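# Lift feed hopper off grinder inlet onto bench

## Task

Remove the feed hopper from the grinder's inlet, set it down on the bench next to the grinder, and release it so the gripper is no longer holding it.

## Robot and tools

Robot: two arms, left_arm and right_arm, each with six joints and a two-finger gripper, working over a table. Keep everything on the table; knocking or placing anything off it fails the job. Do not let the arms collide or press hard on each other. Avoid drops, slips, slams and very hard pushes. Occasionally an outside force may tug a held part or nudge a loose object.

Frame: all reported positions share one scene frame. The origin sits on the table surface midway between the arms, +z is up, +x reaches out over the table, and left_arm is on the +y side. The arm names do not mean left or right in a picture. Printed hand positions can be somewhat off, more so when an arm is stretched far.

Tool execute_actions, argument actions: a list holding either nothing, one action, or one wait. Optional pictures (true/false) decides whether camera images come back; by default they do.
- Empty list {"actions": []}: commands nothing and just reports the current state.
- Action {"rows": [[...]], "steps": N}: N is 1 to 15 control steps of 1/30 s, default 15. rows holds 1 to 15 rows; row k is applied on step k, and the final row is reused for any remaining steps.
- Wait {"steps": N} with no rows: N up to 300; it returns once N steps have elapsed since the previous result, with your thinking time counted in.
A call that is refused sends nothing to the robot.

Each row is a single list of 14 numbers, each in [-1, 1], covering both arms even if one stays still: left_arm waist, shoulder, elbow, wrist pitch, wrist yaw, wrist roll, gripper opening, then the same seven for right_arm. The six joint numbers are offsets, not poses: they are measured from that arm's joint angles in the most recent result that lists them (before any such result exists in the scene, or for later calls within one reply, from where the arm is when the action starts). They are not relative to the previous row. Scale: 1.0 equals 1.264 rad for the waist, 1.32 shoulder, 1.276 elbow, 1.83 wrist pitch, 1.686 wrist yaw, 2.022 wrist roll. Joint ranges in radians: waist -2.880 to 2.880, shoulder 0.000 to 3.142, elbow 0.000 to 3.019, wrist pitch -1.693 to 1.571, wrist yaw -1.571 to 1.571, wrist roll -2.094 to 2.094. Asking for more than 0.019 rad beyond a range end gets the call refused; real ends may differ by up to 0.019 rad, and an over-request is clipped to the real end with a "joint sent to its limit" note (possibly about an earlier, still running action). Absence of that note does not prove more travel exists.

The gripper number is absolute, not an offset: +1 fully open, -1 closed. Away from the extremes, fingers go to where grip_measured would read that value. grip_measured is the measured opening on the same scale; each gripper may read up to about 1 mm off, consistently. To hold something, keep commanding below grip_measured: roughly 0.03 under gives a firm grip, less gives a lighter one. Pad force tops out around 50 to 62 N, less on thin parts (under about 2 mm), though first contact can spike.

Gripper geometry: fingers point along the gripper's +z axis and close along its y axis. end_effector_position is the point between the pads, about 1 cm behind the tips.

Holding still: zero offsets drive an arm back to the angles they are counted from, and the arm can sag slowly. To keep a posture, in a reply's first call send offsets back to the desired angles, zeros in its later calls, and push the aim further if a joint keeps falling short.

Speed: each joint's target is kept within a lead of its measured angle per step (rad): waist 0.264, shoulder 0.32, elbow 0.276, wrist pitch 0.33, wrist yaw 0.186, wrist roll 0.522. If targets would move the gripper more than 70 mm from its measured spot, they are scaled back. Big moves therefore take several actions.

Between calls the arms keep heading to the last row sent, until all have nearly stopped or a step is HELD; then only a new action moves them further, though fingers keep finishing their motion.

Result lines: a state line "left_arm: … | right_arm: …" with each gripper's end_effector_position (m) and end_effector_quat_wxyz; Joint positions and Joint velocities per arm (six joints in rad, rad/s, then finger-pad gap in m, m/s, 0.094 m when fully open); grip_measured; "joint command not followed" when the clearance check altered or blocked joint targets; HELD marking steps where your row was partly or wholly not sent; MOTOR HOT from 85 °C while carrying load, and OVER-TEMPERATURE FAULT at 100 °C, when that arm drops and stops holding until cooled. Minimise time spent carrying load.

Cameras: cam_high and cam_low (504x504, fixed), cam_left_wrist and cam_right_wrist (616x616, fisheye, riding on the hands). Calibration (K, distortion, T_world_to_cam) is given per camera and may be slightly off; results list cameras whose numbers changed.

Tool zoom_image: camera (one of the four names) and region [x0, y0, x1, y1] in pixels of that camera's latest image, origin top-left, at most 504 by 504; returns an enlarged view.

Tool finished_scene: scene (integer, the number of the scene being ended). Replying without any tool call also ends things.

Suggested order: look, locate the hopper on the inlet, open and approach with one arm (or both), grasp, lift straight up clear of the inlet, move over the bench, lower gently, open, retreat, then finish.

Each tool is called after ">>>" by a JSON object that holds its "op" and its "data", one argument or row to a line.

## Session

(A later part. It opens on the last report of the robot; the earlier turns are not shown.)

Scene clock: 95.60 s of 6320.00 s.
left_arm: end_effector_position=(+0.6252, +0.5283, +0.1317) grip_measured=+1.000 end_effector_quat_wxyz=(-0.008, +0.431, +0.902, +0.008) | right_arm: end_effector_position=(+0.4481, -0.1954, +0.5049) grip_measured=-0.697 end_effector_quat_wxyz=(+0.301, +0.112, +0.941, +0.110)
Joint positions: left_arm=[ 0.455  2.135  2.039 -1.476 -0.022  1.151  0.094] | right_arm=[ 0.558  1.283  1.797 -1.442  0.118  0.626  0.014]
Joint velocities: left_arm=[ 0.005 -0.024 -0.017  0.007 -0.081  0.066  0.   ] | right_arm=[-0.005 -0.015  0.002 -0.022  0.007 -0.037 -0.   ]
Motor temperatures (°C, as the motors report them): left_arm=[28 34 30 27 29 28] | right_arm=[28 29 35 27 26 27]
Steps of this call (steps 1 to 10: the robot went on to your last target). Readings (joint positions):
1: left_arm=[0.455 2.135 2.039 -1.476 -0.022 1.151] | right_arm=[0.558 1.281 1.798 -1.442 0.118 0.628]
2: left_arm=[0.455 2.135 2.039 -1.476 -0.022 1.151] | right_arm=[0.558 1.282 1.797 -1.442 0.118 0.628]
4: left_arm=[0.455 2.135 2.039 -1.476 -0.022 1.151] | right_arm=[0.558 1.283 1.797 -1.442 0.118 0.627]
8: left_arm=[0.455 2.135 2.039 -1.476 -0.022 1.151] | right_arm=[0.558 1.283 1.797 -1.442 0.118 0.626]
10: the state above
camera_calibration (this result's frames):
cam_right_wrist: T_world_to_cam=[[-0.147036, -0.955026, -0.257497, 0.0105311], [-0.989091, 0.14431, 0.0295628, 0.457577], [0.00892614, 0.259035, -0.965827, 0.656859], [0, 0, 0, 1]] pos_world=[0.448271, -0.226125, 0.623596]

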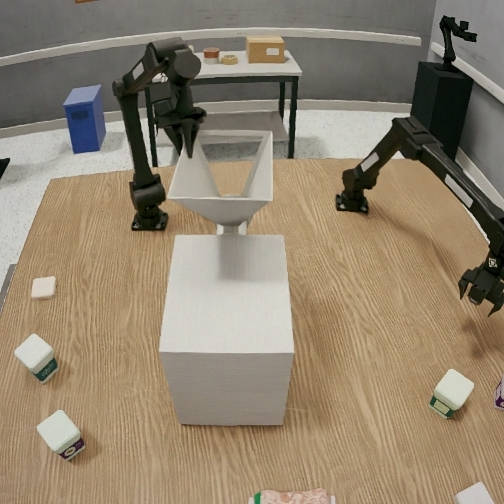

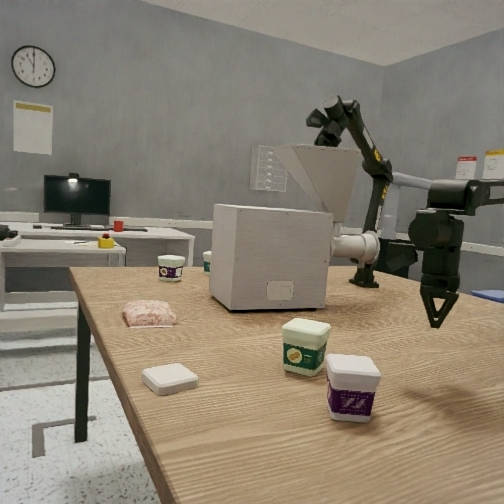

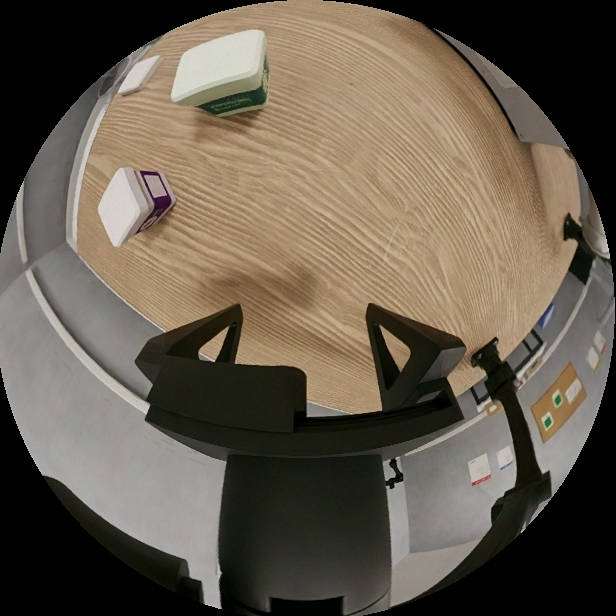

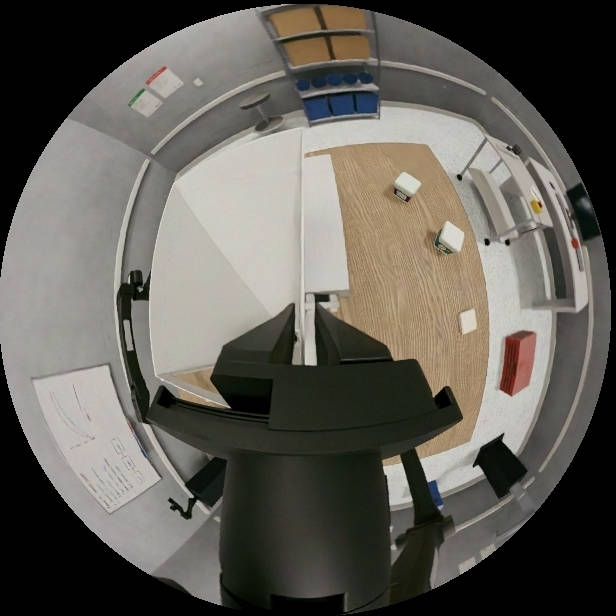

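>>> {"op": "execute_actions", "data": {
  "actions": [
    {"rows": [[0,0,0,0,0,0,1, 0,0,0,0,0,0,-0.75],[0,0,0,0,0,0,1, 0,0,0,0,0,0,-0.8],[0,0,0,0,0,0,1, 0,0,0,0,0,0,-0.84],[0,0,0,0,0,0,1, 0,0,0,0,0,0,-0.87],[0,0,0,0,0,0,1, 0,0,0,0,0,0,-0.9],[0,0,0,0,0,0,1, 0,0,0,0,0,0,-0.92],[0,0,0,0,0,0,1, 0,0,0,0,0,0,-0.94],[0,0,0,0,0,0,1, 0,0,0,0,0,0,-0.96],[0,0,0,0,0,0,1, 0,0,0,0,0,0,-0.98],[0,0,0,0,0,0,1, 0,0,0,0,0,0,-1.0]], "steps": 13}
  ],
  "pictures": false
}}

>>> {"op": "execute_actions", "data": {
  "actions": [
    {"rows": [[0,0,0,0,0,0,1, 0,0.001,0.012,0,0,0.001,-1],[0,0,0,0,0,0,1, 0,0.002,0.024,0,-0.001,0.002,-1],[0,0,0,0,0,0,1, 0,0.004,0.036,-0.001,-0.001,0.003,-1],[0,0,0,0,0,0,1, 0,0.007,0.048,-0.003,-0.002,0.004,-1],[0,0,0,0,0,0,1, 0,0.010,0.060,-0.006,-0.003,0.005,-1],[0,0,0,0,0,0,1, 0,0.013,0.072,-0.010,-0.003,0.006,-1],[0,0,0,0,0,0,1, 0,0.016,0.084,-0.014,-0.004,0.007,-1],[0,0,0,0,0,0,1, 0,0.019,0.095,-0.017,-0.005,0.008,-1],[0,0,0,0,0,0,1, 0,0.022,0.105,-0.020,-0.005,0.009,-1],[0,0,0,0,0,0,1, 0,0.025,0.114,-0.023,-0.006,0.010,-1],[0,0,0,0,0,0,1, 0,0.027,0.121,-0.026,-0.006,0.010,-1],[0,0,0,0,0,0,1, 0,0.0288,0.126,-0.0273,-0.006,0.010,-1]], "steps": 15}
  ],
  "pictures": false
}}

>>> {"op": "execute_actions", "data": {
  "actions": [
    {"steps": 8}
  ],
  "pictures": true
}}

Scene clock: 99.27 s of 6320.00 s.
left_arm: end_effector_position=(+0.6252, +0.5283, +0.1317) grip_measured=+1.000 end_effector_quat_wxyz=(-0.008, +0.431, +0.902, +0.008) | right_arm: end_effector_position=(+0.4482, -0.1932, +0.5054) grip_measured=-0.979 end_effector_quat_wxyz=(+0.299, +0.117, +0.940, +0.118)
Joint positions: left_arm=[ 0.455  2.135  2.039 -1.476 -0.022  1.151  0.094] | right_arm=[ 0.558  1.283  1.797 -1.437  0.107  0.64   0.001]
Joint velocities: left_arm=[-0.005 -0.005 -0.022 -0.012  0.066 -0.007  0.   ] | right_arm=[ 0.005  0.005 -0.012  0.002 -0.007  0.022 -0.   ]
Motor temperatures (°C, as the motors report them): left_arm=[28 34 30 27 29 28] | right_arm=[28 29 35 27 26 27]
Steps of this call (steps 1 to 15: the robot went on to your last target; steps 16 to 90: nothing new was sent; then 0.23 s passed at rest; steps 91 to 103: all 13 steps of this action). Readings (joint positions):
91: left_arm=[0.455 2.135 2.039 -1.476 -0.022 1.151] | right_arm=[0.558 1.283 1.797 -1.442 0.118 0.625]
92: left_arm=[0.455 2.135 2.039 -1.476 -0.022 1.151] | right_arm=[0.558 1.283 1.797 -1.442 0.118 0.625]
94: left_arm=[0.455 2.135 2.039 -1.476 -0.022 1.151] | right_arm=[0.558 1.283 1.797 -1.442 0.118 0.625]
98: left_arm=[0.455 2.135 2.039 -1.476 -0.022 1.151] | right_arm=[0.558 1.283 1.797 -1.442 0.118 0.625]
103: the state above

Scene clock: 99.77 s of 6320.00 s.
left_arm: end_effector_position=(+0.6252, +0.5283, +0.1317) grip_measured=+1.000 end_effector_quat_wxyz=(-0.008, +0.431, +0.902, +0.008) | right_arm: end_effector_position=(+0.4488, -0.1889, +0.5079) grip_measured=-0.981 end_effector_quat_wxyz=(+0.282, +0.113, +0.945, +0.119)
Joint positions: left_arm=[ 0.455  2.135  2.039 -1.476 -0.022  1.151  0.094] | right_arm=[ 0.558  1.314  1.847 -1.487  0.086  0.641  0.001]
Joint velocities: left_arm=[-0.015 -0.015  0.022 -0.002  0.022 -0.037  0.   ] | right_arm=[ 0.015  0.024  0.027 -0.022 -0.037  0.022 -0.   ]
Motor temperatures (°C, as the motors report them): left_arm=[28 34 30 27 29 28] | right_arm=[28 29 35 27 27 27]
Steps of this call (steps 1 to 15: all 15 steps of this action). Readings (joint positions):
1: left_arm=[0.455 2.135 2.039 -1.476 -0.022 1.151] | right_arm=[0.558 1.283 1.797 -1.437 0.105 0.642]
2: left_arm=[0.455 2.135 2.039 -1.476 -0.022 1.151] | right_arm=[0.558 1.283 1.797 -1.437 0.104 0.644]
4: left_arm=[0.455 2.135 2.039 -1.476 -0.022 1.151] | right_arm=[0.558 1.283 1.798 -1.437 0.103 0.646]
8: left_arm=[0.455 2.135 2.039 -1.476 -0.022 1.151] | right_arm=[0.558 1.291 1.811 -1.446 0.094 0.646]
15: the state above

Scene clock: 100.03 s of 6320.00 s.
left_arm: end_effector_position=(+0.6252, +0.5283, +0.1317) grip_measured=+1.000 end_effector_quat_wxyz=(-0.008, +0.431, +0.902, +0.008) | right_arm: end_effector_position=(+0.4486, -0.1890, +0.5080) grip_measured=-0.981 end_effector_quat_wxyz=(+0.281, +0.113, +0.945, +0.119)
Joint positions: left_arm=[ 0.455  2.135  2.039 -1.476 -0.022  1.151  0.094] | right_arm=[ 0.558  1.314  1.847 -1.488  0.086  0.64   0.001]
Joint velocities: left_arm=[-0.015 -0.005  0.002  0.002 -0.007 -0.022  0.   ] | right_arm=[-0.015  0.005 -0.012  0.007 -0.037  0.051  0.001]
Motor temperatures (°C, as the motors report them): left_arm=[28 34 30 27 29 28] | right_arm=[28 29 35 27 27 27]
Steps of this call (steps 1 to 8: the robot went on to your last target). Readings (joint positions):
1: left_arm=[0.455 2.135 2.039 -1.476 -0.022 1.151] | right_arm=[0.558 1.314 1.847 -1.488 0.086 0.640]
2: left_arm=[0.455 2.135 2.039 -1.476 -0.022 1.151] | right_arm=[0.558 1.314 1.847 -1.488 0.086 0.640]
4: left_arm=[0.455 2.135 2.039 -1.476 -0.022 1.151] | right_arm=[0.558 1.314 1.847 -1.488 0.086 0.640]
8: the state above
camera_calibration (this result's frames):
cam_right_wrist: T_world_to_cam=[[-0.149936, -0.950599, -0.271809, 0.0268838], [-0.988258, 0.13592, 0.0697914, 0.434734], [-0.0293992, 0.279082, -0.959817, 0.676103], [0, 0, 0, 1]] pos_world=[0.453538, -0.222222, 0.625902]

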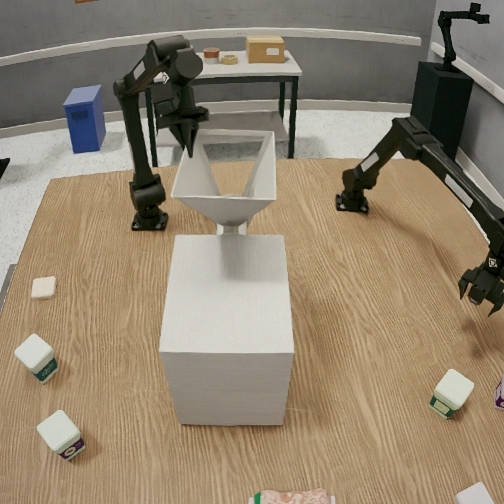

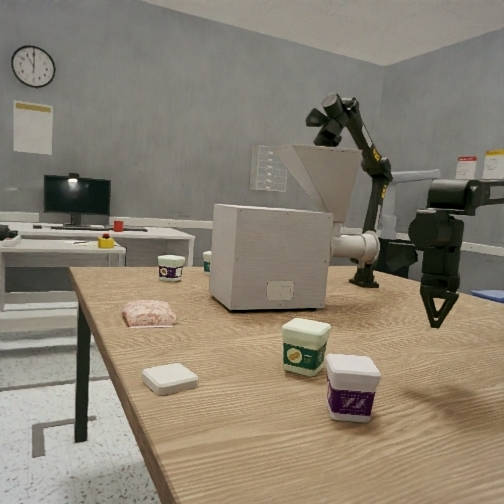

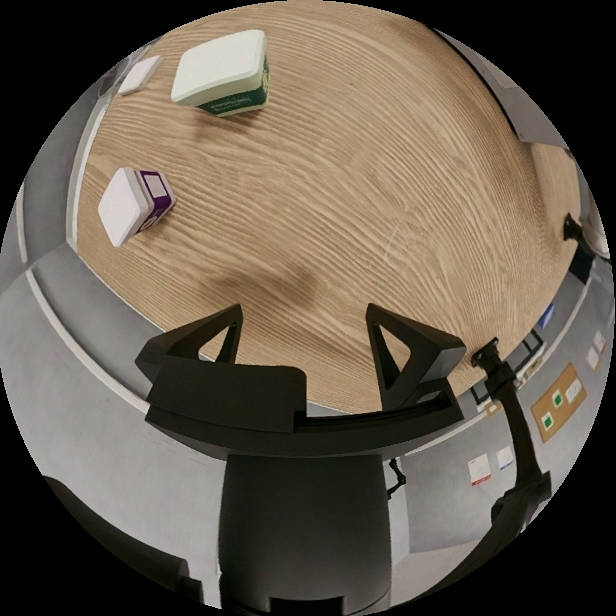

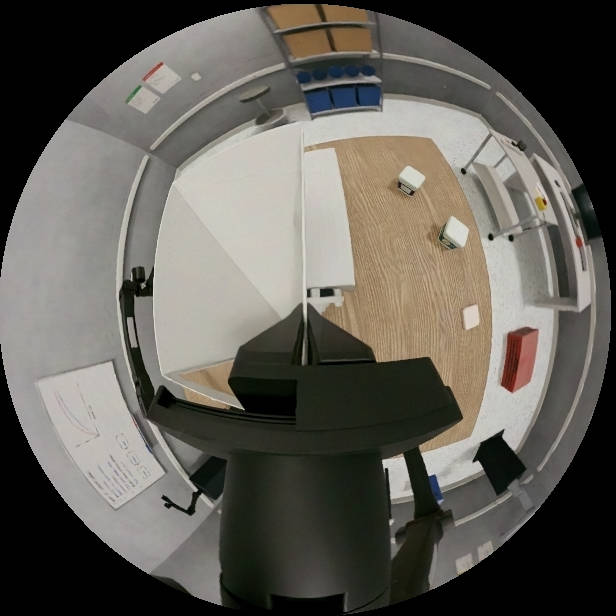

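>>> {"op": "zoom_image", "data": {
  "camera": "cam_low",
  "region": [250, 130, 420, 300]
}}

>>> {"op": "zoom_image", "data": {
  "camera": "cam_high",
  "region": [140, 110, 320, 290]
}}

>>> {"op": "zoom_image", "data": {
  "camera": "cam_right_wrist",
  "region": [265, 285, 345, 375]
}}

Region (250, 130, 420, 300) of cam_low's 504x504 image, scaled by 2.965, with more detail than that image has.

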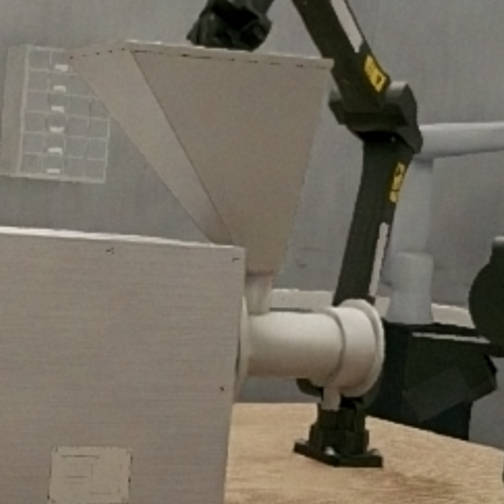

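Region (140, 110, 320, 290) of cam_high's 504x504 image, scaled by 2.800, with more detail than that image has.

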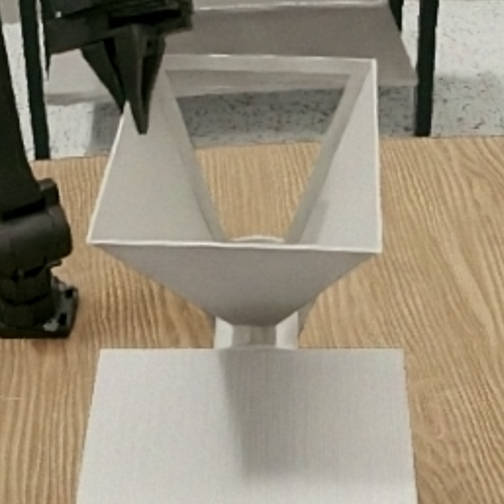

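Region (265, 285, 345, 375) of cam_right_wrist's 616x616 image, scaled by 5.600, with more detail than that image has.

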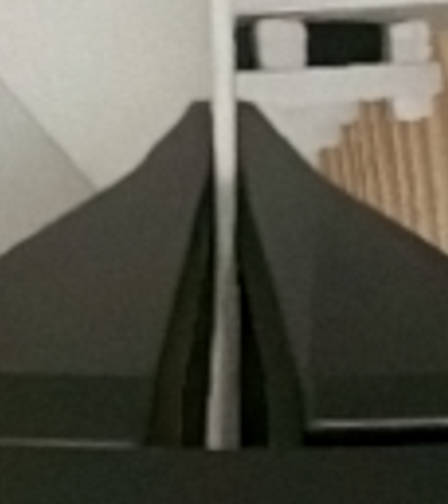

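>>> {"op": "execute_actions", "data": {
  "actions": [
    {"rows": [[0,0,0,0,0,0,1, 0,0,0.05,0.015,0.003,0.004,-1],[0,0,0,0,0,0,1, 0,0,0.055,0.03,0.006,0.008,-1],[0,0,0,0,0,0,1, 0,0,0.06,0.042,0.009,0.011,-1],[0,0,0,0,0,0,1, 0,0,0.068,0.052,0.012,0.014,-1],[0,0,0,0,0,0,1, 0,0,0.078,0.055,0.012,0.016,-1],[0,0,0,0,0,0,1, 0,0,0.088,0.055,0.012,0.016,-1],[0,0,0,0,0,0,1, 0,0.001,0.098,0.055,0.012,0.016,-1],[0,0,0,0,0,0,1, 0,0.002,0.108,0.053,0.012,0.016,-1],[0,0,0,0,0,0,1, 0,0.003,0.118,0.05,0.012,0.016,-1],[0,0,0,0,0,0,1, 0,0.004,0.128,0.047,0.012,0.016,-1],[0,0,0,0,0,0,1, 0,0.005,0.138,0.044,0.012,0.016,-1],[0,0,0,0,0,0,1, 0,0.005,0.149,0.04,0.012,0.016,-1]], "steps": 15}
  ],
  "pictures": false
}}

>>> {"op": "execute_actions", "data": {
  "actions": [
    {"steps": 6}
  ],
  "pictures": true
}}

Scene clock: 108.77 s of 6320.00 s.
left_arm: end_effector_position=(+0.6252, +0.5283, +0.1317) grip_measured=+1.000 end_effector_quat_wxyz=(-0.008, +0.431, +0.902, +0.008) | right_arm: end_effector_position=(+0.4491, -0.1868, +0.5098) grip_measured=-0.981 end_effector_quat_wxyz=(+0.284, +0.109, +0.945, +0.121)
Joint positions: left_arm=[ 0.455  2.135  2.039 -1.476 -0.022  1.151  0.094] | right_arm=[ 0.561  1.314  1.85  -1.483  0.085  0.635  0.001]
Joint velocities: left_arm=[-0.024 -0.024 -0.017 -0.007 -0.022  0.022  0.   ] | right_arm=[-0.005 -0.005 -0.007  0.012  0.037  0.037  0.   ]
Motor temperatures (°C, as the motors report them): left_arm=[28 34 30 27 29 28] | right_arm=[28 29 40 27 27 27]
Steps of this call (steps 1 to 15: the robot went on to your last target; steps 16 to 90: nothing new was sent; then 5.23 s passed at rest; steps 91 to 105: all 15 steps of this action). Readings (joint positions):
91: left_arm=[0.455 2.135 2.039 -1.476 -0.022 1.151] | right_arm=[0.558 1.314 1.847 -1.488 0.085 0.639]
92: left_arm=[0.455 2.135 2.039 -1.476 -0.022 1.151] | right_arm=[0.558 1.314 1.847 -1.487 0.085 0.639]
94: left_arm=[0.455 2.135 2.039 -1.476 -0.022 1.151] | right_arm=[0.558 1.314 1.847 -1.484 0.085 0.638]
98: left_arm=[0.455 2.135 2.039 -1.476 -0.022 1.151] | right_arm=[0.560 1.314 1.848 -1.483 0.085 0.638]
105: the state above

Scene clock: 108.97 s of 6320.00 s.
left_arm: end_effector_position=(+0.6252, +0.5283, +0.1317) grip_measured=+1.000 end_effector_quat_wxyz=(-0.008, +0.431, +0.902, +0.008) | right_arm: end_effector_position=(+0.4491, -0.1868, +0.5098) grip_measured=-0.981 end_effector_quat_wxyz=(+0.284, +0.109, +0.945, +0.121)
Joint positions: left_arm=[ 0.455  2.135  2.039 -1.476 -0.022  1.151  0.094] | right_arm=[ 0.561  1.314  1.85  -1.483  0.085  0.635  0.001]
Joint velocities: left_arm=[-0.015 -0.005  0.002 -0.012  0.095 -0.037  0.   ] | right_arm=[-0.005 -0.005  0.002  0.007  0.007 -0.037  0.001]
Motor temperatures (°C, as the motors report them): left_arm=[28 34 30 27 29 28] | right_arm=[28 29 40 27 27 27]
Steps of this call (steps 1 to 6: the robot went on to your last target). Readings (joint positions):
1: left_arm=[0.455 2.135 2.039 -1.476 -0.022 1.151] | right_arm=[0.561 1.314 1.850 -1.483 0.085 0.635]
2: left_arm=[0.455 2.135 2.039 -1.476 -0.022 1.151] | right_arm=[0.561 1.314 1.850 -1.483 0.085 0.635]
4: left_arm=[0.455 2.135 2.039 -1.476 -0.022 1.151] | right_arm=[0.561 1.314 1.850 -1.483 0.085 0.635]
6: the state above
camera_calibration (this result's frames):
cam_right_wrist: T_world_to_cam=[[-0.139584, -0.95164, -0.273673, 0.025605], [-0.989903, 0.127223, 0.0624988, 0.437563], [-0.024659, 0.279634, -0.95979, 0.675236], [0, 0, 0, 1]] pos_world=[0.45337, -0.22012, 0.627745]

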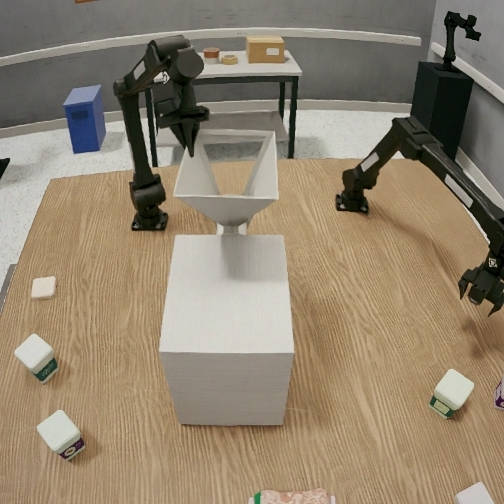

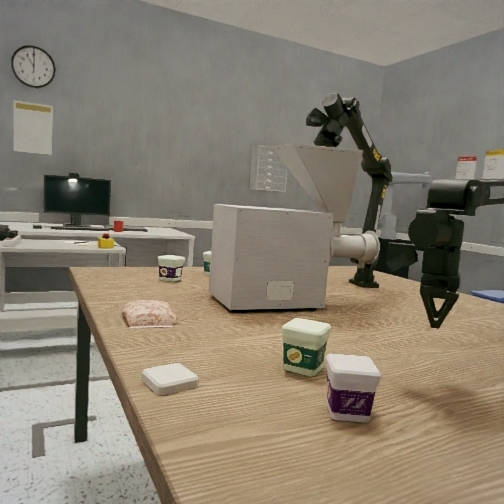

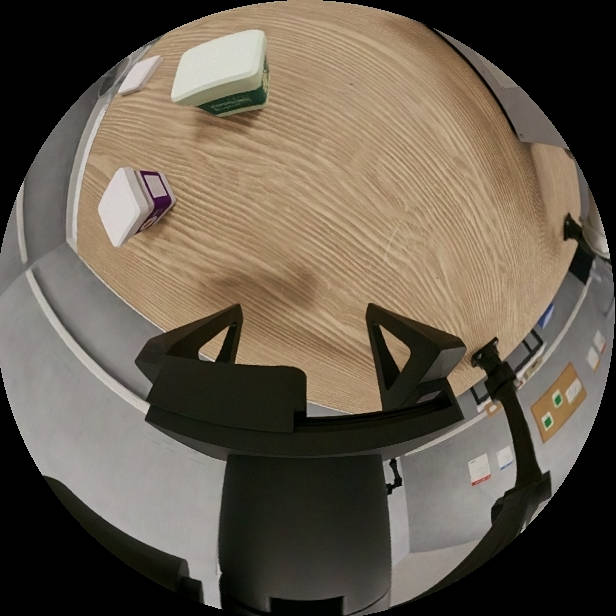

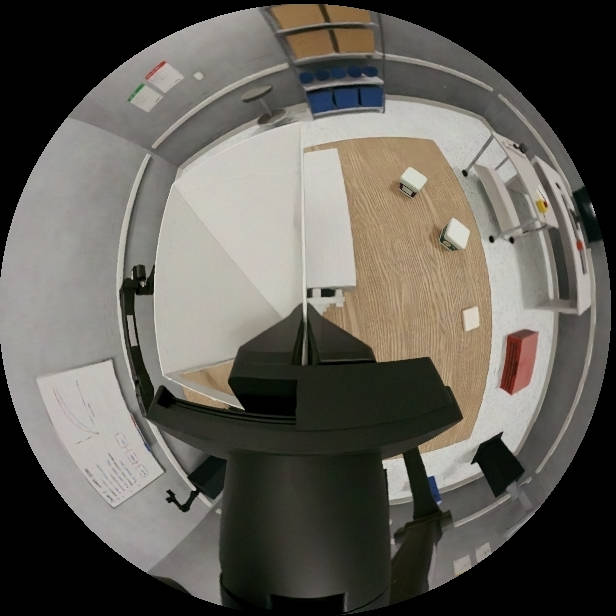

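>>> {"op": "execute_actions", "data": {
  "actions": [
    {"rows": [[0,0,0,0,0,0,1, -0.003,-0.008,0.11,0.04,0.012,0.014,-1],[0,0,0,0,0,0,1, -0.006,-0.016,0.09,0.042,0.014,0.014,-1],[0,0,0,0,0,0,1, -0.009,-0.024,0.075,0.044,0.016,0.014,-1],[0,0,0,0,0,0,1, -0.012,-0.032,0.065,0.046,0.018,0.014,-1],[0,0,0,0,0,0,1, -0.012,-0.038,0.065,0.048,0.018,0.014,-1],[0,0,0,0,0,0,1, -0.012,-0.042,0.068,0.048,0.018,0.014,-1],[0,0,0,0,0,0,1, -0.012,-0.044,0.073,0.048,0.018,0.014,-1],[0,0,0,0,0,0,1, -0.012,-0.045,0.08,0.047,0.017,0.014,-1],[0,0,0,0,0,0,1, -0.012,-0.045,0.087,0.046,0.016,0.014,-1],[0,0,0,0,0,0,1, -0.012,-0.045,0.094,0.044,0.015,0.014,-1],[0,0,0,0,0,0,1, -0.012,-0.045,0.101,0.042,0.014,0.014,-1],[0,0,0,0,0,0,1, -0.012,-0.044,0.108,0.04,0.013,0.014,-1],[0,0,0,0,0,0,1, -0.012,-0.043,0.114,0.038,0.013,0.014,-1],[0,0,0,0,0,0,1, -0.012,-0.042,0.12,0.035,0.013,0.014,-1]], "steps": 15}
  ],
  "pictures": false
}}

>>> {"op": "execute_actions", "data": {
  "actions": [
    {"steps": 6}
  ],
  "pictures": true
}}

Scene clock: 112.30 s of 6320.00 s.
left_arm: end_effector_position=(+0.6252, +0.5283, +0.1317) grip_measured=+1.000 end_effector_quat_wxyz=(-0.008, +0.431, +0.902, +0.008) | right_arm: end_effector_position=(+0.4485, -0.1870, +0.5105) grip_measured=-0.981 end_effector_quat_wxyz=(+0.285, +0.108, +0.945, +0.121)
Joint positions: left_arm=[ 0.455  2.135  2.039 -1.476 -0.022  1.151  0.094] | right_arm=[ 0.561  1.313  1.85  -1.483  0.085  0.632  0.001]
Joint velocities: left_arm=[-0.005 -0.005 -0.027  0.002 -0.007 -0.022  0.   ] | right_arm=[ 0.005 -0.015 -0.007 -0.007  0.022 -0.066 -0.   ]
Motor temperatures (°C, as the motors report them): left_arm=[28 34 30 27 29 28] | right_arm=[28 29 43 27 27 27]
Steps of this call (steps 1 to 15: the robot went on to your last target; steps 16 to 85: nothing new was sent; steps 86 to 100: all 15 steps of this action). Readings (joint positions):
86: left_arm=[0.455 2.135 2.039 -1.476 -0.022 1.151] | right_arm=[0.561 1.314 1.850 -1.483 0.085 0.634]
87: left_arm=[0.455 2.135 2.039 -1.476 -0.022 1.151] | right_arm=[0.561 1.314 1.850 -1.483 0.085 0.634]
89: left_arm=[0.455 2.135 2.039 -1.476 -0.022 1.151] | right_arm=[0.561 1.314 1.850 -1.483 0.087 0.634]
93: left_arm=[0.455 2.135 2.039 -1.476 -0.022 1.151] | right_arm=[0.561 1.313 1.850 -1.483 0.087 0.634]
100: the state above

Scene clock: 112.50 s of 6320.00 s.
left_arm: end_effector_position=(+0.6252, +0.5283, +0.1317) grip_measured=+1.000 end_effector_quat_wxyz=(-0.008, +0.431, +0.902, +0.008) | right_arm: end_effector_position=(+0.4485, -0.1870, +0.5105) grip_measured=-0.981 end_effector_quat_wxyz=(+0.285, +0.108, +0.945, +0.121)
Joint positions: left_arm=[ 0.455  2.135  2.039 -1.476 -0.022  1.151  0.094] | right_arm=[ 0.561  1.313  1.85  -1.483  0.085  0.632  0.001]
Joint velocities: left_arm=[-0.005 -0.005  0.002 -0.007 -0.037  0.007  0.   ] | right_arm=[ 0.005  0.005 -0.012  0.002 -0.007 -0.022  0.   ]
Motor temperatures (°C, as the motors report them): left_arm=[28 34 30 27 29 28] | right_arm=[28 29 43 27 27 27]
Steps of this call (steps 1 to 6: the robot went on to your last target). Readings (joint positions):
1: left_arm=[0.455 2.135 2.039 -1.476 -0.022 1.151] | right_arm=[0.561 1.313 1.850 -1.483 0.085 0.632]
2: left_arm=[0.455 2.135 2.039 -1.476 -0.022 1.151] | right_arm=[0.561 1.313 1.850 -1.483 0.085 0.632]
4: left_arm=[0.455 2.135 2.039 -1.476 -0.022 1.151] | right_arm=[0.561 1.313 1.850 -1.483 0.085 0.632]
6: the state above
camera_calibration (this result's frames):
cam_right_wrist: T_world_to_cam=[[-0.137162, -0.952029, -0.273547, 0.0243145], [-0.990266, 0.125193, 0.0608296, 0.437635], [-0.0236655, 0.279228, -0.959933, 0.675466], [0, 0, 0, 1]] pos_world=[0.452695, -0.220249, 0.628432]

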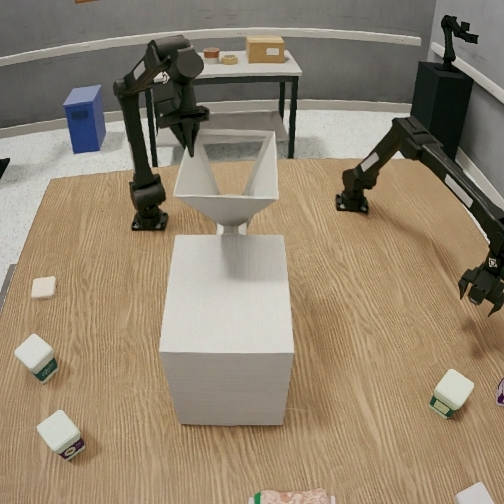

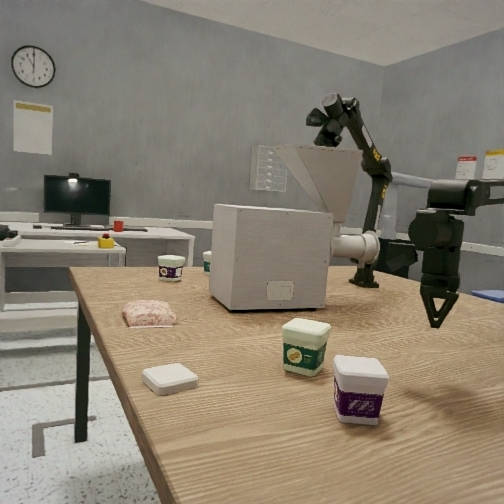

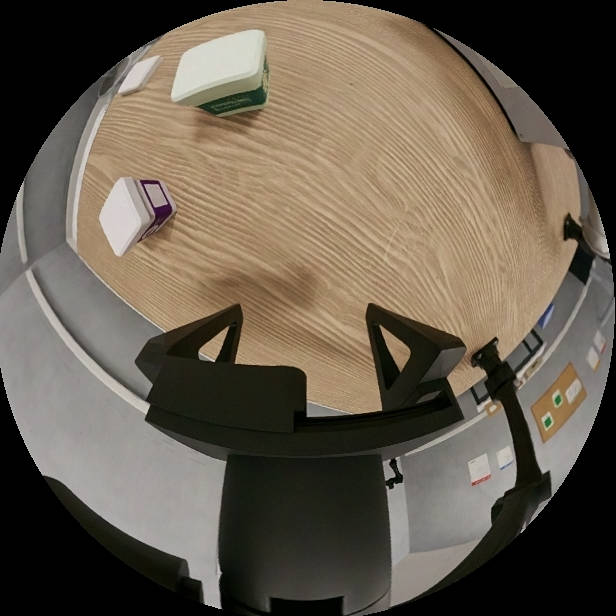

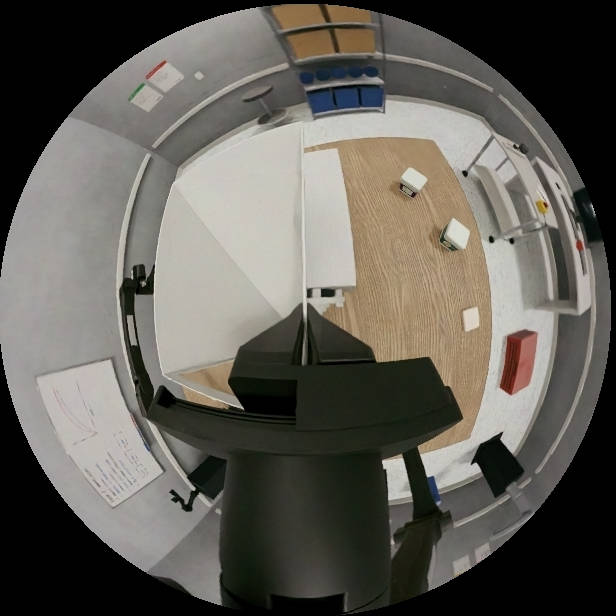

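>>> {"op": "execute_actions", "data": {
  "actions": [
    {"rows": [[0,0,0,0,0,0,1, -0.015,-0.04,0.09,0.033,0.02,0.015,-1],[0,0,0,0,0,0,1, -0.02,-0.036,0.07,0.031,0.028,0.016,-1],[0,0,0,0,0,0,1, -0.025,-0.032,0.055,0.03,0.036,0.018,-1],[0,0,0,0,0,0,1, -0.03,-0.028,0.04,0.028,0.044,0.02,-1],[0,0,0,0,0,0,1, -0.035,-0.025,0.03,0.027,0.05,0.02,-1],[0,0,0,0,0,0,1, -0.04,-0.023,0.024,0.027,0.053,0.02,-1]], "steps": 14}
  ],
  "pictures": false
}}

Scene clock: 116.47 s of 6320.00 s.
left_arm: end_effector_position=(+0.6252, +0.5283, +0.1317) grip_measured=+1.000 end_effector_quat_wxyz=(-0.008, +0.431, +0.902, +0.008) | right_arm: end_effector_position=(+0.4496, -0.1911, +0.5090) grip_measured=-0.980 end_effector_quat_wxyz=(+0.288, +0.115, +0.944, +0.111)
Joint positions: left_arm=[ 0.455  2.135  2.039 -1.476 -0.022  1.151  0.094] | right_arm=[ 0.561  1.312  1.846 -1.484  0.109  0.64   0.001]
Joint velocities: left_arm=[0.005 0.005 0.032 0.007 0.022 0.066 0.   ] | right_arm=[-0.005  0.005 -0.007  0.012  0.007  0.066  0.   ]
Motor temperatures (°C, as the motors report them): left_arm=[28 34 30 27 29 28] | right_arm=[28 29 44 27 27 27]
Steps of this call (steps 1 to 15: the robot went on to your last target; steps 16 to 90: nothing new was sent; then 0.50 s passed at rest; steps 91 to 104: all 14 steps of this action). Readings (joint positions):
91: left_arm=[0.455 2.135 2.039 -1.476 -0.022 1.151] | right_arm=[0.561 1.313 1.850 -1.483 0.086 0.632]
92: left_arm=[0.455 2.135 2.039 -1.476 -0.022 1.151] | right_arm=[0.561 1.313 1.850 -1.483 0.091 0.632]
94: left_arm=[0.455 2.135 2.039 -1.476 -0.022 1.151] | right_arm=[0.561 1.313 1.850 -1.484 0.099 0.633]
98: left_arm=[0.455 2.135 2.039 -1.476 -0.022 1.151] | right_arm=[0.561 1.312 1.846 -1.484 0.109 0.639]
104: the state above

>>> {"op": "execute_actions", "data": {
  "actions": [
    {"rows": [[0,0,0,0,0,0,1, -0.042,-0.025,0.03,0.032,0.04,0.017,-1],[0,0,0,0,0,0,1, -0.044,-0.03,0.034,0.038,0.041,0.018,-1],[0,0,0,0,0,0,1, -0.046,-0.035,0.039,0.044,0.042,0.019,-1],[0,0,0,0,0,0,1, -0.048,-0.04,0.045,0.05,0.043,0.02,-1],[0,0,0,0,0,0,1, -0.05,-0.045,0.052,0.055,0.044,0.021,-1],[0,0,0,0,0,0,1, -0.052,-0.05,0.059,0.058,0.045,0.022,-1],[0,0,0,0,0,0,1, -0.054,-0.054,0.066,0.06,0.046,0.023,-1],[0,0,0,0,0,0,1, -0.055,-0.058,0.073,0.06,0.047,0.024,-1],[0,0,0,0,0,0,1, -0.055,-0.061,0.08,0.06,0.047,0.025,-1],[0,0,0,0,0,0,1, -0.055,-0.064,0.087,0.06,0.047,0.025,-1],[0,0,0,0,0,0,1, -0.055,-0.066,0.094,0.06,0.047,0.025,-1],[0,0,0,0,0,0,1, -0.055,-0.068,0.10,0.06,0.047,0.025,-1]], "steps": 15}
  ],
  "pictures": false
}}

Scene clock: 118.30 s of 6320.00 s.
left_arm: end_effector_position=(+0.6252, +0.5283, +0.1317) grip_measured=+1.000 end_effector_quat_wxyz=(-0.008, +0.431, +0.902, +0.008) | right_arm: end_effector_position=(+0.4490, -0.1910, +0.5096) grip_measured=-0.980 end_effector_quat_wxyz=(+0.288, +0.115, +0.944, +0.113)
Joint positions: left_arm=[ 0.455  2.135  2.039 -1.476 -0.022  1.151  0.094] | right_arm=[ 0.561  1.311  1.846 -1.484  0.107  0.642  0.001]
Joint velocities: left_arm=[-0.005 -0.015 -0.007 -0.017  0.007  0.007  0.   ] | right_arm=[-0.015 -0.005  0.017 -0.017 -0.007 -0.022 -0.   ]
Motor temperatures (°C, as the motors report them): left_arm=[28 34 30 27 29 28] | right_arm=[28 29 43 27 29 27]
Steps of this call (steps 1 to 15: the robot went on to your last target; steps 16 to 40: nothing new was sent; steps 41 to 55: all 15 steps of this action). Readings (joint positions):
41: left_arm=[0.455 2.135 2.039 -1.476 -0.022 1.151] | right_arm=[0.561 1.312 1.846 -1.484 0.109 0.640]
42: left_arm=[0.455 2.135 2.039 -1.476 -0.022 1.151] | right_arm=[0.561 1.312 1.846 -1.484 0.109 0.640]
44: left_arm=[0.455 2.135 2.039 -1.476 -0.022 1.151] | right_arm=[0.561 1.311 1.846 -1.484 0.111 0.641]
48: left_arm=[0.455 2.135 2.039 -1.476 -0.022 1.151] | right_arm=[0.561 1.311 1.846 -1.484 0.110 0.642]
55: the state above

>>> {"op": "execute_actions", "data": {
  "actions": [
    {"rows": [[0,0,0,0,0,0,1, -0.04,-0.05,0.075,0.045,0.035,0.018,-1],[0,0,0,0,0,0,1, -0.025,-0.033,0.05,0.03,0.023,0.012,-1],[0,0,0,0,0,0,1, -0.012,-0.016,0.025,0.015,0.012,0.006,-1],[0,0,0,0,0,0,1, 0,0,0,0,0,0,-1]], "steps": 8}
  ],
  "pictures": true
}}

>>> {"op": "zoom_image", "data": {
  "camera": "cam_low",
  "region": [315, 200, 365, 250]
}}

>>> {"op": "zoom_image", "data": {
  "camera": "cam_high",
  "region": [140, 110, 320, 290]
}}

Scene clock: 119.67 s of 6320.00 s.
left_arm: end_effector_position=(+0.6252, +0.5283, +0.1317) grip_measured=+1.000 end_effector_quat_wxyz=(-0.008, +0.431, +0.902, +0.008) | right_arm: end_effector_position=(+0.4485, -0.1889, +0.5078) grip_measured=-0.980 end_effector_quat_wxyz=(+0.284, +0.112, +0.945, +0.116)
Joint positions: left_arm=[ 0.455  2.135  2.039 -1.476 -0.022  1.151  0.094] | right_arm=[ 0.561  1.312  1.844 -1.485  0.094  0.639  0.001]
Joint velocities: left_arm=[-0.005  0.005  0.012  0.002 -0.022  0.037  0.   ] | right_arm=[-0.015 -0.005 -0.002  0.002 -0.051 -0.007 -0.001]
Motor temperatures (°C, as the motors report them): left_arm=[28 34 30 27 29 28] | right_arm=[28 29 43 27 29 27]
Steps of this call (steps 1 to 15: the robot went on to your last target; steps 16 to 33: nothing new was sent; steps 34 to 41: all 8 steps of this action). Readings (joint positions):
34: left_arm=[0.455 2.135 2.039 -1.476 -0.022 1.151] | right_arm=[0.561 1.311 1.846 -1.484 0.106 0.642]
35: left_arm=[0.455 2.135 2.039 -1.476 -0.022 1.151] | right_arm=[0.561 1.311 1.846 -1.484 0.104 0.642]
37: left_arm=[0.455 2.135 2.039 -1.476 -0.022 1.151] | right_arm=[0.561 1.312 1.844 -1.485 0.095 0.640]
41: the state above
camera_calibration (this result's frames):
cam_right_wrist: T_world_to_cam=[[-0.148808, -0.952262, -0.266558, 0.0234266], [-0.988557, 0.136521, 0.0641571, 0.437713], [-0.0247036, 0.273055, -0.961681, 0.673595], [0, 0, 0, 1]] pos_world=[0.452831, -0.221377, 0.625946]

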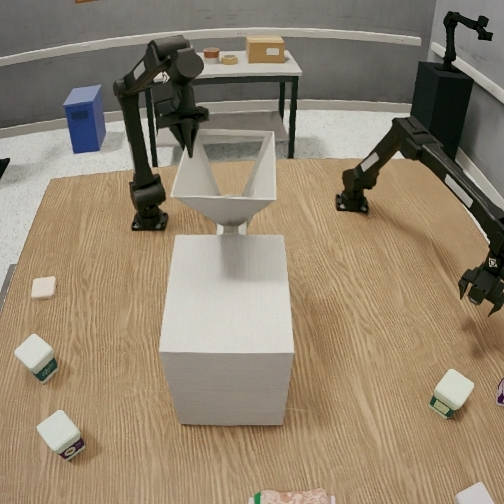

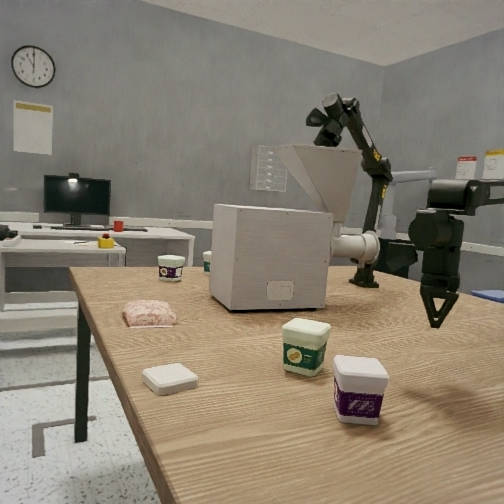

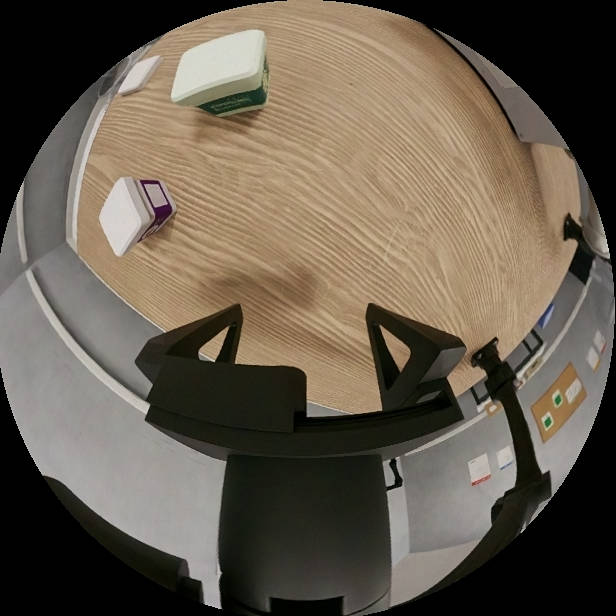

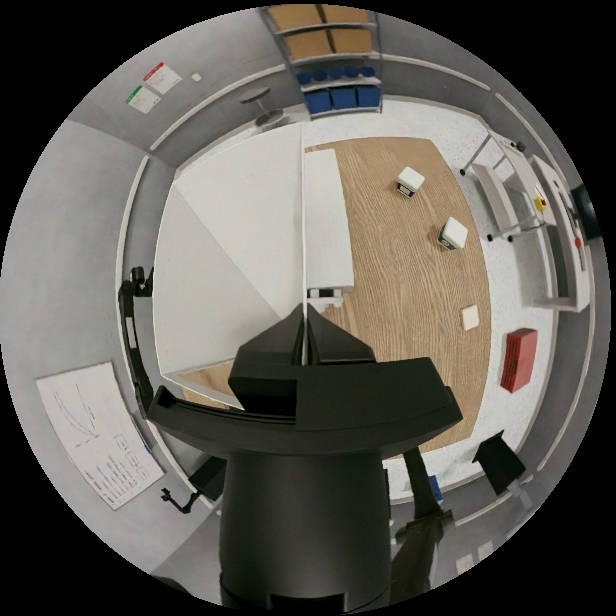

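Region (315, 200, 365, 250) of cam_low's 504x504 image, scaled by 10.080, with more detail than that image has.

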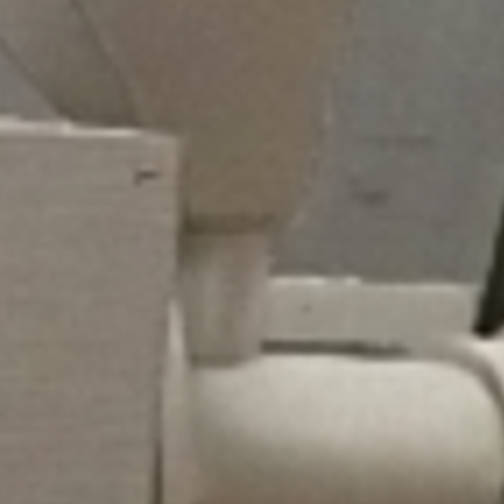

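Region (140, 110, 320, 290) of cam_high's 504x504 image, scaled by 2.800, with more detail than that image has.

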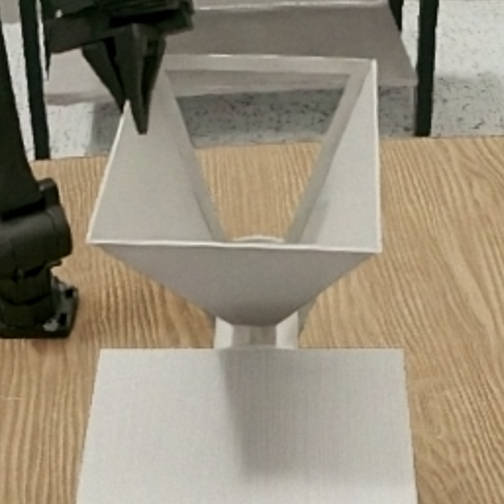

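>>> {"op": "execute_actions", "data": {
  "actions": [
    {"rows": [[0,0,0,0,0,0,1, 0.002,-0.005,-0.006,0.006,0.002,0.001,-1],[0,0,0,0,0,0,1, 0.004,-0.011,-0.013,0.012,0.004,0.002,-1],[0,0,0,0,0,0,1, 0.006,-0.017,-0.02,0.018,0.006,0.003,-1],[0,0,0,0,0,0,1, 0.008,-0.023,-0.027,0.023,0.008,0.004,-1],[0,0,0,0,0,0,1, 0.010,-0.029,-0.034,0.028,0.009,0.005,-1],[0,0,0,0,0,0,1, 0.012,-0.035,-0.041,0.032,0.010,0.006,-1],[0,0,0,0,0,0,1, 0.013,-0.041,-0.048,0.036,0.011,0.007,-1],[0,0,0,0,0,0,1, 0.014,-0.046,-0.054,0.040,0.012,0.008,-1],[0,0,0,0,0,0,1, 0.015,-0.050,-0.059,0.043,0.013,0.008,-1],[0,0,0,0,0,0,1, 0.016,-0.053,-0.063,0.045,0.014,0.008,-1]], "steps": 15}
  ],
  "pictures": true
}}

>>> {"op": "zoom_image", "data": {
  "camera": "cam_low",
  "region": [250, 130, 420, 300]
}}

>>> {"op": "zoom_image", "data": {
  "camera": "cam_high",
  "region": [140, 110, 320, 290]
}}

Scene clock: 139.60 s of 6320.00 s.
left_arm: end_effector_position=(+0.6252, +0.5283, +0.1317) grip_measured=+1.000 end_effector_quat_wxyz=(-0.008, +0.431, +0.902, +0.008) | right_arm: end_effector_position=(+0.4413, -0.1915, +0.5074) grip_measured=-0.982 end_effector_quat_wxyz=(+0.304, +0.123, +0.936, +0.126)
Joint positions: left_arm=[ 0.455  2.135  2.039 -1.476 -0.022  1.151  0.094] | right_arm=[ 0.569  1.261  1.777 -1.424  0.11   0.662  0.001]
Joint velocities: left_arm=[ 0.005 -0.005 -0.012  0.022 -0.022  0.022  0.   ] | right_arm=[ 0.015  0.005 -0.002  0.032  0.066 -0.007 -0.   ]
Motor temperatures (°C, as the motors report them): left_arm=[28 35 31 27 30 28] | right_arm=[28 29 38 27 28 27]
Steps of this call (steps 1 to 15: the robot went on to your last target; steps 16 to 90: nothing new was sent; then 16.43 s passed at rest; steps 91 to 105: all 15 steps of this action). Readings (joint positions):
91: left_arm=[0.455 2.135 2.039 -1.476 -0.022 1.151] | right_arm=[0.561 1.312 1.843 -1.485 0.093 0.639]
92: left_arm=[0.455 2.135 2.039 -1.476 -0.022 1.151] | right_arm=[0.561 1.312 1.842 -1.485 0.093 0.639]
94: left_arm=[0.455 2.135 2.039 -1.476 -0.022 1.151] | right_arm=[0.561 1.308 1.836 -1.477 0.095 0.639]
98: left_arm=[0.455 2.135 2.039 -1.476 -0.022 1.151] | right_arm=[0.563 1.285 1.805 -1.445 0.102 0.646]
105: the state above
camera_calibration (this result's frames):
cam_right_wrist: T_world_to_cam=[[-0.156827, -0.94306, -0.293331, 0.0386229], [-0.987385, 0.156281, 0.0254525, 0.453921], [0.0218389, 0.293622, -0.955672, 0.654057], [0, 0, 0, 1]] pos_world=[0.439968, -0.226561, 0.62484]

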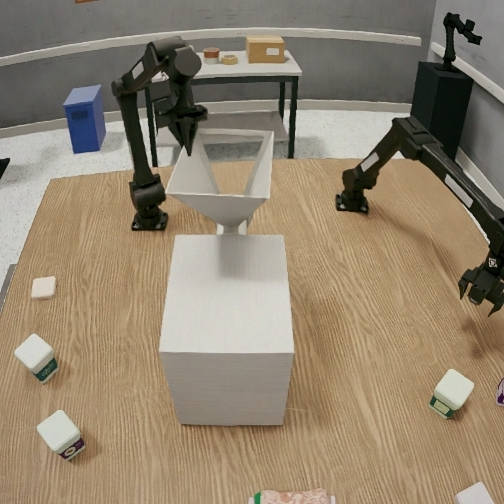

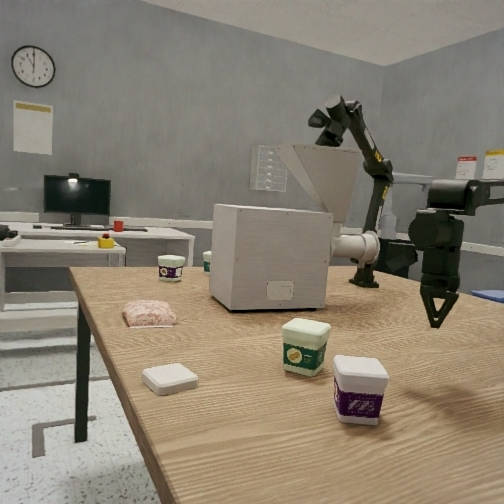

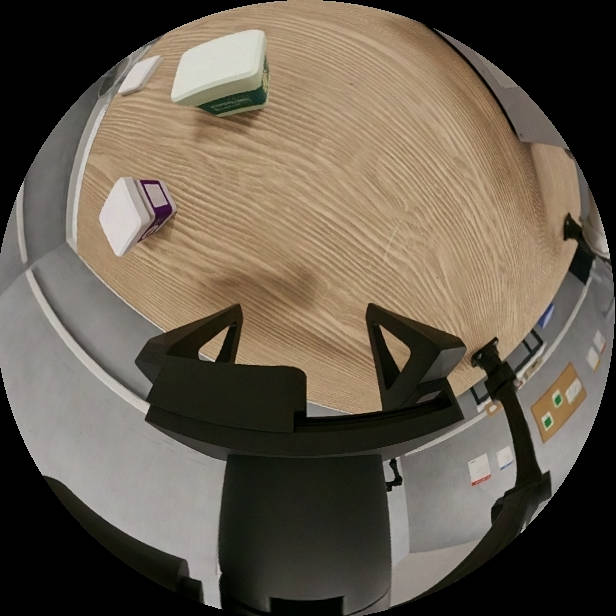

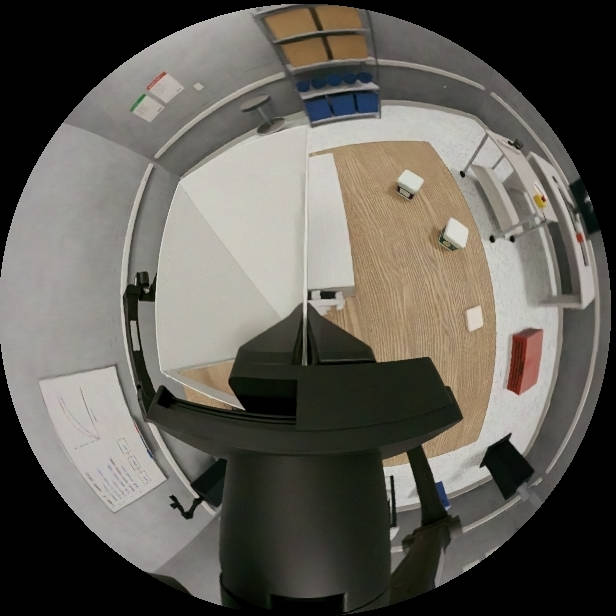

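Region (250, 130, 420, 300) of cam_low's 504x504 image, scaled by 2.965, with more detail than that image has.

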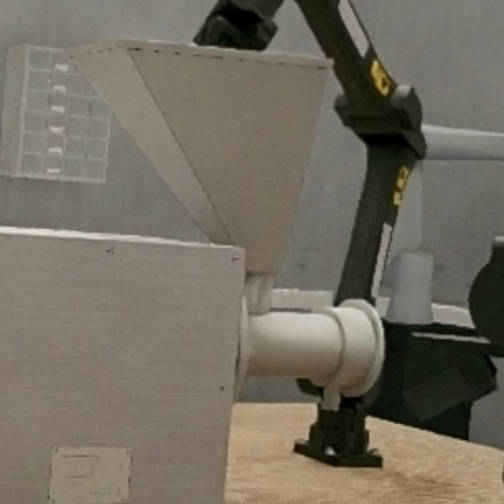

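Region (140, 110, 320, 290) of cam_high's 504x504 image, scaled by 2.800, with more detail than that image has.

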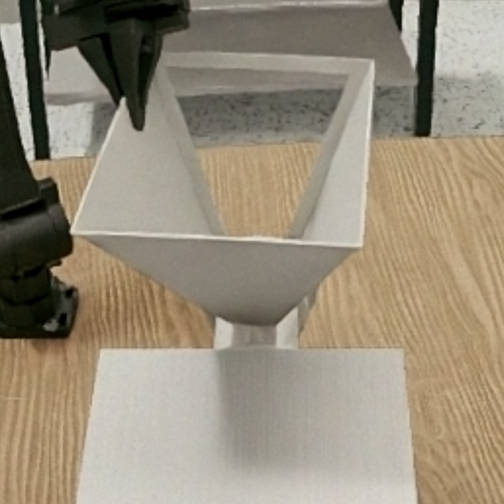

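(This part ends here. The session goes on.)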